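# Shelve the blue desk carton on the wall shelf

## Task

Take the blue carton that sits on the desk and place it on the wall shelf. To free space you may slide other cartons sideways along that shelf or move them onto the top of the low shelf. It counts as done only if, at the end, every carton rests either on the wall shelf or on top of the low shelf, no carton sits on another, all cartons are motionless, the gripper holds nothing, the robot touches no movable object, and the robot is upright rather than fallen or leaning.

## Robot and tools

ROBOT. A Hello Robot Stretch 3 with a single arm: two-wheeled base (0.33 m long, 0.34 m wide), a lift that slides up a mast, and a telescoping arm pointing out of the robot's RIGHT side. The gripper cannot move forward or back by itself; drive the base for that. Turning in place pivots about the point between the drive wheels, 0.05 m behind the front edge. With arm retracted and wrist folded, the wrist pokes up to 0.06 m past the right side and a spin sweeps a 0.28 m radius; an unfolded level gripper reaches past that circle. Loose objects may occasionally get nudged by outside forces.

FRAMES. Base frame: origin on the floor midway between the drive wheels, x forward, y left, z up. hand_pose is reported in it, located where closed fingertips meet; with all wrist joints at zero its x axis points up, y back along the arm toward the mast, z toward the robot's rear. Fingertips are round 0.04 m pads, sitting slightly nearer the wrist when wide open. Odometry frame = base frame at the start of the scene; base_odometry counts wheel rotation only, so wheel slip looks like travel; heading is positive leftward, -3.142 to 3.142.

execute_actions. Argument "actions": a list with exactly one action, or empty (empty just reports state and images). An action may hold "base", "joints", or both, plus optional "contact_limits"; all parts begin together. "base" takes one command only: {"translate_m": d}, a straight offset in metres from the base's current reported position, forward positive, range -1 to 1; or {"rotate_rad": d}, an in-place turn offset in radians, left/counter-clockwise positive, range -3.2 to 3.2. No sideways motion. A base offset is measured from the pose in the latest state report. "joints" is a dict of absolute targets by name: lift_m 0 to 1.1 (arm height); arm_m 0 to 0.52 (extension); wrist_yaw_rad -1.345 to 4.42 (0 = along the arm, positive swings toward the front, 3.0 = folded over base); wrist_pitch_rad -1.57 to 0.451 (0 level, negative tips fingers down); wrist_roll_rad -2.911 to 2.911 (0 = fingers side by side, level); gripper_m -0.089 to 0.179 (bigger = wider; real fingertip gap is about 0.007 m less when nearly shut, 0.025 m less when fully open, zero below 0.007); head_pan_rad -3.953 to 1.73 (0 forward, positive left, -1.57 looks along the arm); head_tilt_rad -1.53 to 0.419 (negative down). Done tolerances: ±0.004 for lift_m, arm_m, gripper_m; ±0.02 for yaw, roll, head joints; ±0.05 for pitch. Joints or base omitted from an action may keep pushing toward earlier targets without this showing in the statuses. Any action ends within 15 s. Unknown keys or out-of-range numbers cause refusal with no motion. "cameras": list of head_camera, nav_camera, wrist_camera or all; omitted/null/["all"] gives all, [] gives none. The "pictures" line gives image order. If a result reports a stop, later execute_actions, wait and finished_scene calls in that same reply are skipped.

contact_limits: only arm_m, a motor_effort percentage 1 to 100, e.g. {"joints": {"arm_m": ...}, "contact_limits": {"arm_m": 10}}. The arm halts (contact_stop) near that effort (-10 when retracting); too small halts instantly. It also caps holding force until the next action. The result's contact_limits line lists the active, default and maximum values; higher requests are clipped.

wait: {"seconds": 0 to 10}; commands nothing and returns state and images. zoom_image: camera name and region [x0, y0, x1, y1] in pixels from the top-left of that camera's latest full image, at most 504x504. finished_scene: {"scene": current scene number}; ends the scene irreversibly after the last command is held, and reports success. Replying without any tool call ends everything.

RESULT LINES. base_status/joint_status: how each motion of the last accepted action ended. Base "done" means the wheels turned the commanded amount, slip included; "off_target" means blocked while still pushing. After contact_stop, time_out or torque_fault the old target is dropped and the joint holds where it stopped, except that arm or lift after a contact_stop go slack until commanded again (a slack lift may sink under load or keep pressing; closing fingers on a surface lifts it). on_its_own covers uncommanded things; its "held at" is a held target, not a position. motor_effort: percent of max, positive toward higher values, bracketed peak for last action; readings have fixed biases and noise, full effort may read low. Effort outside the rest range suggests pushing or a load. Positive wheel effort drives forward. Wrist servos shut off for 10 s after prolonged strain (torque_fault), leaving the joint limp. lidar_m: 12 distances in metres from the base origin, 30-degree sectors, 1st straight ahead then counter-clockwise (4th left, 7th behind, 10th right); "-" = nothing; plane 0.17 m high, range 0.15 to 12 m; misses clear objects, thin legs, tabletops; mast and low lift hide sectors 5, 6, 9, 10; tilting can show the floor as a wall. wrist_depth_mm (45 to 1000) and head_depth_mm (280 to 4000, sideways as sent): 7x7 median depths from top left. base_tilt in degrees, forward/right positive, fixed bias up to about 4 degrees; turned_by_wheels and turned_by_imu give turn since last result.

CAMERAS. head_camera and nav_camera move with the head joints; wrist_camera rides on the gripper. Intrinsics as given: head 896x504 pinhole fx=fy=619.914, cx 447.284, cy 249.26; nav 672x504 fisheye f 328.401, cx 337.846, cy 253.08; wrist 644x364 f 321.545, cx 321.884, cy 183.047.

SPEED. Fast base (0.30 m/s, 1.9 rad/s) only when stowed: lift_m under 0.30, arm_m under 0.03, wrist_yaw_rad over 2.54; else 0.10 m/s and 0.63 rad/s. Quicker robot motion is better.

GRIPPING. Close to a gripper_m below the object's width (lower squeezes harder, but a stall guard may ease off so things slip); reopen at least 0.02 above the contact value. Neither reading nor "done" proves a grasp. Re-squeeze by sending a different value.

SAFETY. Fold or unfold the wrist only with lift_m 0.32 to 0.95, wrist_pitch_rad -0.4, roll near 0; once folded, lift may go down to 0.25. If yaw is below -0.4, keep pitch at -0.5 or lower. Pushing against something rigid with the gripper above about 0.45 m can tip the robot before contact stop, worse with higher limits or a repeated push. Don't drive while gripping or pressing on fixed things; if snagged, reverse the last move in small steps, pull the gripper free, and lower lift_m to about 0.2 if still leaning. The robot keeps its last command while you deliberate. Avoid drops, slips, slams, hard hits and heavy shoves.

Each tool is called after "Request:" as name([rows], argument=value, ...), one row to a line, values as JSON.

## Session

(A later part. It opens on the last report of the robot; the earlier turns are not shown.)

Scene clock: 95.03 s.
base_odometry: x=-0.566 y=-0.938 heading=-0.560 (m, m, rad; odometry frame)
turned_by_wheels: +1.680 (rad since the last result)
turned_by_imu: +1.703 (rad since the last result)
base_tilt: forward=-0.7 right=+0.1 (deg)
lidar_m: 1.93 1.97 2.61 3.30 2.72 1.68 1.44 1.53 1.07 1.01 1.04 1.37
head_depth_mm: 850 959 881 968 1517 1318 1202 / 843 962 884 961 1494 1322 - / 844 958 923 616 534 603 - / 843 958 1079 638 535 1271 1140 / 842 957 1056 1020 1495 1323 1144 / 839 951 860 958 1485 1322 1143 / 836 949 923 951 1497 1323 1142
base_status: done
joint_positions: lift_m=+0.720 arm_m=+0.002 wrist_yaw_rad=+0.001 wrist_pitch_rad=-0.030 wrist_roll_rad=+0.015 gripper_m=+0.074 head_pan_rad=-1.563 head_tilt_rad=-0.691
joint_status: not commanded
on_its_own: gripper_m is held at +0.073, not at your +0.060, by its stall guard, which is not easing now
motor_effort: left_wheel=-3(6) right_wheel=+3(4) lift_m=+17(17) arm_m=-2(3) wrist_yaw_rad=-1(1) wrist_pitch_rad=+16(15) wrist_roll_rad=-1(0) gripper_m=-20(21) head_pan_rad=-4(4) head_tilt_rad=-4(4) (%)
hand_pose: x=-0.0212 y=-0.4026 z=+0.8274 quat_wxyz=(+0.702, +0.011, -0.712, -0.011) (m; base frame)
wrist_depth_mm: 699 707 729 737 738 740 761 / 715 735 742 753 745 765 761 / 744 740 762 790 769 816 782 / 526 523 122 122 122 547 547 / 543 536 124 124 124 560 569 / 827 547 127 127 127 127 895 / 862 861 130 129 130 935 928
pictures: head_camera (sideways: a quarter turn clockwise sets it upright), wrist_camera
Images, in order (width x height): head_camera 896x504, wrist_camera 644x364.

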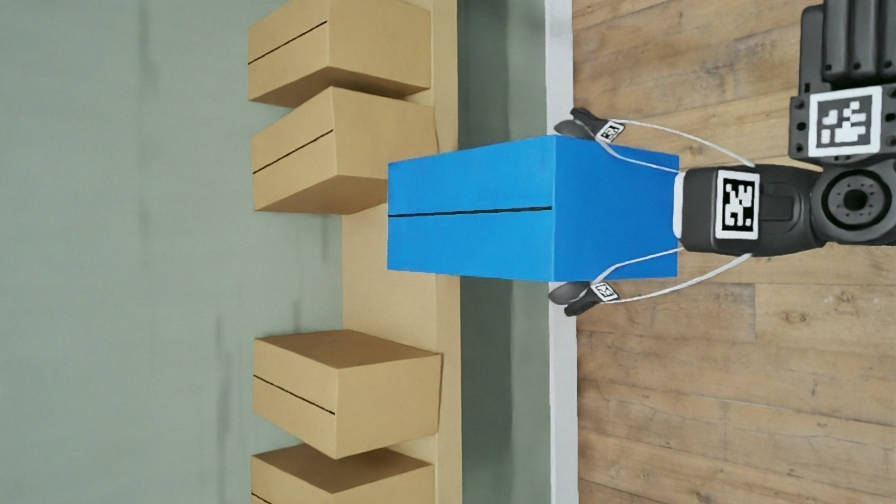

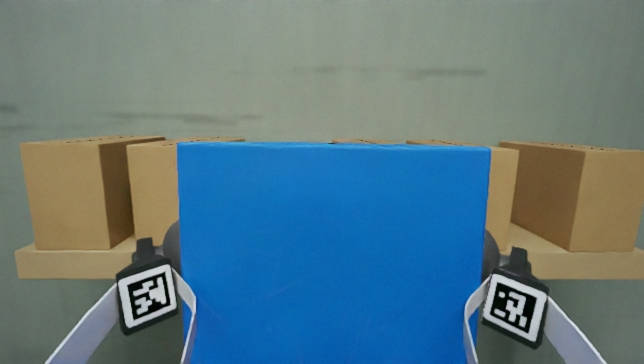

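Request:
execute_actions([
  {"base":{"translate_m":0.08},"joints":{"arm_m":0.39},"contact_limits":{"arm_m":12}},
], cameras=[])

Request:
execute_actions([
  {"joints":{"lift_m":0.68}},
], cameras=[])

Request:
execute_actions([
  {"joints":{"gripper_m":0.17}},
], cameras=[])

Request:
execute_actions([
  {"joints":{"arm_m":0.27}},
], cameras=["head_camera","nav_camera"])

Scene clock: 99.53 s.
base_odometry: x=-0.498 y=-0.980 heading=-0.560 (m, m, rad; odometry frame)
turned_by_wheels: +0.000 (rad since the last result)
turned_by_imu: +0.001 (rad since the last result)
base_tilt: forward=-0.6 right=+0.1 (deg)
lidar_m: 1.85 1.90 2.51 3.30 2.84 1.75 1.52 1.52 1.07 1.01 1.04 1.36
head_depth_mm: 844 958 882 959 1509 1360 - / 841 952 883 929 1499 1324 1144 / 840 954 861 - 1488 1328 1142 / 840 951 891 1178 1497 1330 1142 / 835 953 880 952 1491 1328 1139 / 834 949 920 954 1480 1319 1137 / 832 944 865 947 1495 1318 1139
base_status: done
joint_positions: lift_m=+0.720 arm_m=+0.390 wrist_yaw_rad=+0.001 wrist_pitch_rad=-0.030 wrist_roll_rad=+0.015 gripper_m=+0.074 head_pan_rad=-1.563 head_tilt_rad=-0.691
joint_status: all done
on_its_own: gripper_m is held at +0.073, not at your +0.060, by its stall guard, which is not easing now
motor_effort: left_wheel=-3(4) right_wheel=+3(7) lift_m=+16(17) arm_m=+1(2) wrist_yaw_rad=-1(1) wrist_pitch_rad=+16(15) wrist_roll_rad=+0(0) gripper_m=-21(19) head_pan_rad=-4(3) head_tilt_rad=-4(4) (%)
contact_limits: arm_m 12 (drawing in: default 15, maximum 25; extending or still: default 20, maximum 34)
hand_pose: x=-0.0212 y=-0.7901 z=+0.8274 quat_wxyz=(+0.702, +0.011, -0.712, -0.011) (m; base frame)
wrist_depth_mm: 349 356 357 356 365 367 370 / 365 362 368 370 377 375 383 / 371 374 376 377 385 384 388 / 208 229 122 122 121 212 240 / 146 187 125 125 124 191 157 / 147 176 127 127 127 127 152 / 140 217 130 130 130 212 148
pictures: none
No camera images: the call's "cameras" was empty. Leave "cameras" out to get every camera's image.

Scene clock: 100.70 s.
base_odometry: x=-0.498 y=-0.980 heading=-0.560 (m, m, rad; odometry frame)
turned_by_wheels: +0.000 (rad since the last result)
turned_by_imu: +0.000 (rad since the last result)
base_tilt: forward=-0.6 right=+0.1 (deg)
lidar_m: 1.85 1.89 2.50 3.30 2.86 1.74 1.52 1.52 1.06 1.01 1.04 1.36
head_depth_mm: 841 957 883 956 1524 1342 - / 843 957 880 921 1503 1325 1139 / 839 953 916 - 1496 1325 1146 / 839 951 925 1175 1491 1326 1149 / 837 951 888 952 1490 1330 1142 / 837 947 922 959 1489 1324 1141 / 835 948 869 948 1488 1320 1143
base_status: not commanded
joint_positions: lift_m=+0.681 arm_m=+0.390 wrist_yaw_rad=+0.001 wrist_pitch_rad=-0.006 wrist_roll_rad=+0.015 gripper_m=+0.074 head_pan_rad=-1.563 head_tilt_rad=-0.691
joint_status: all done
on_its_own: gripper_m is held at +0.073, not at your +0.060, by its stall guard, which is not easing now
motor_effort: left_wheel=-3(3) right_wheel=+2(2) lift_m=+14(15) arm_m=+2(2) wrist_yaw_rad=-1(1) wrist_pitch_rad=+4(15) wrist_roll_rad=+0(0) gripper_m=-20(19) head_pan_rad=-3(4) head_tilt_rad=-4(4) (%)
hand_pose: x=-0.0212 y=-0.7908 z=+0.7936 quat_wxyz=(+0.702, +0.003, -0.712, -0.002) (m; base frame)
wrist_depth_mm: 354 357 361 363 369 371 374 / 363 370 372 377 376 382 387 / 301 339 374 380 377 384 386 / 145 185 119 119 119 189 151 / 146 186 123 124 123 190 152 / 147 176 127 127 127 127 152 / 140 217 131 131 130 212 147
pictures: none
No camera images: the call's "cameras" was empty. Leave "cameras" out to get every camera's image.

Scene clock: 102.17 s.
base_odometry: x=-0.498 y=-0.980 heading=-0.560 (m, m, rad; odometry frame)
turned_by_wheels: +0.000 (rad since the last result)
turned_by_imu: +0.000 (rad since the last result)
base_tilt: forward=-0.7 right=+0.1 (deg)
lidar_m: 1.85 1.89 2.50 3.29 2.84 1.75 1.52 1.52 1.07 1.01 1.04 1.37
head_depth_mm: 842 955 882 960 1502 1339 - / 837 955 881 924 1494 1335 1142 / 838 955 923 - 1497 1319 1144 / 839 952 923 1331 1489 1330 1147 / 837 948 883 954 1495 1322 1140 / 835 948 924 956 1492 1322 1143 / 835 948 864 949 1486 1326 1139
base_status: not commanded
joint_positions: lift_m=+0.681 arm_m=+0.390 wrist_yaw_rad=+0.001 wrist_pitch_rad=-0.016 wrist_roll_rad=+0.015 gripper_m=+0.170 head_pan_rad=-1.563 head_tilt_rad=-0.691
joint_status: all done
motor_effort: left_wheel=-3(3) right_wheel=+4(2) lift_m=+16(16) arm_m=+2(2) wrist_yaw_rad=-1(0) wrist_pitch_rad=+8(9) wrist_roll_rad=-1(0) gripper_m=+1(88) head_pan_rad=-4(4) head_tilt_rad=-4(4) (%)
hand_pose: x=-0.0212 y=-0.7905 z=+0.7911 quat_wxyz=(+0.702, +0.006, -0.712, -0.006) (m; base frame)
wrist_depth_mm: 352 356 354 361 365 367 367 / 365 366 371 370 375 380 379 / 262 226 268 253 377 385 390 / 145 186 120 120 120 189 151 / 146 192 124 124 123 181 151 / 143 232 127 127 127 226 145 / - 202 132 132 132 201 141
pictures: none
No camera images: the call's "cameras" was empty. Leave "cameras" out to get every camera's image.

Scene clock: 104.30 s.
base_odometry: x=-0.498 y=-0.980 heading=-0.560 (m, m, rad; odometry frame)
turned_by_wheels: +0.000 (rad since the last result)
turned_by_imu: +0.000 (rad since the last result)
base_tilt: forward=-0.7 right=+0.1 (deg)
lidar_m: 1.85 1.90 2.49 3.30 2.84 1.75 1.52 1.52 1.07 1.01 1.04 1.37
head_depth_mm: 842 951 882 961 1498 1322 - / 841 957 882 959 - 1342 1146 / 841 950 921 950 - 1329 1147 / 837 955 923 954 1497 1319 1145 / 837 951 882 951 1485 1327 1144 / 835 948 923 956 1488 1324 1143 / 833 946 864 948 1500 1323 1142
base_status: not commanded
joint_positions: lift_m=+0.681 arm_m=+0.270 wrist_yaw_rad=+0.001 wrist_pitch_rad=-0.017 wrist_roll_rad=+0.015 gripper_m=+0.170 head_pan_rad=-1.563 head_tilt_rad=-0.691
joint_status: all done
motor_effort: left_wheel=-3(3) right_wheel=+2(3) lift_m=+15(16) arm_m=-3(3) wrist_yaw_rad=-1(1) wrist_pitch_rad=+9(9) wrist_roll_rad=+0(0) gripper_m=-1(0) head_pan_rad=-4(4) head_tilt_rad=-3(3) (%)
hand_pose: x=-0.0212 y=-0.6711 z=+0.7909 quat_wxyz=(+0.702, +0.006, -0.712, -0.006) (m; base frame)
wrist_depth_mm: 464 467 466 472 475 489 489 / 479 480 481 489 484 498 497 / 236 232 376 259 394 506 508 / 238 236 303 242 307 244 252 / 247 244 305 251 309 256 263 / 255 253 310 255 312 273 275 / 270 261 277 264 283 282 287
pictures: head_camera (sideways: a quarter turn clockwise sets it upright), nav_camera (sideways: a quarter turn counterclockwise sets it upright)
Images, in order (width x height): head_camera 896x504, nav_camera 672x504.

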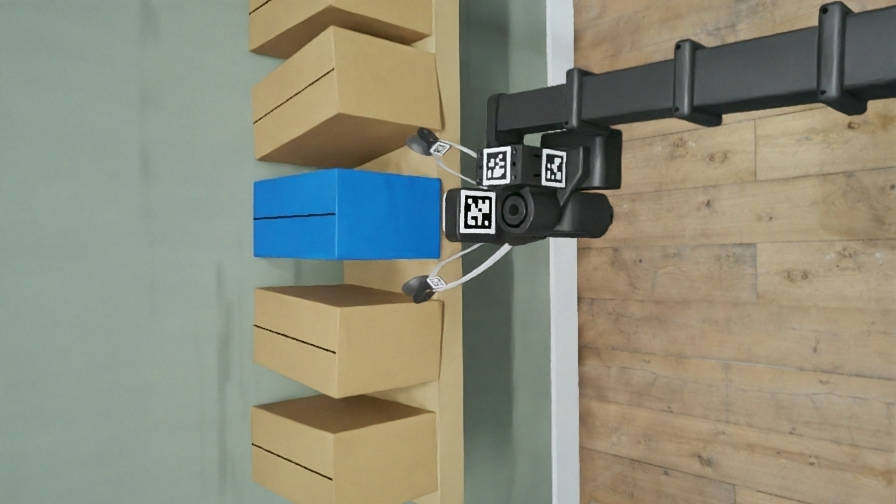

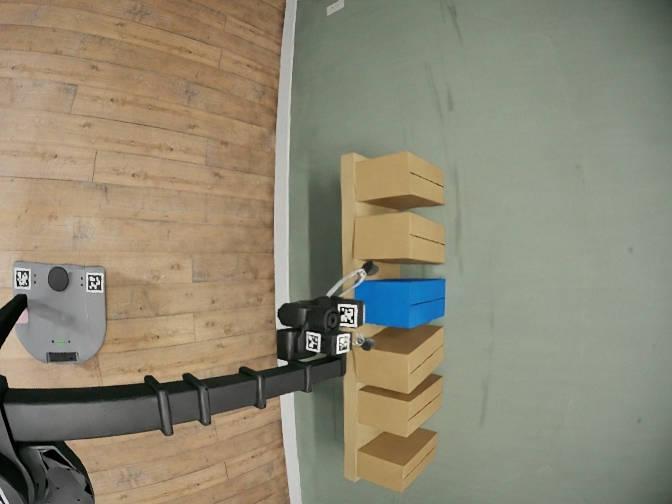

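Request:
finished_scene(scene=2)

The scene is finished: the task was done.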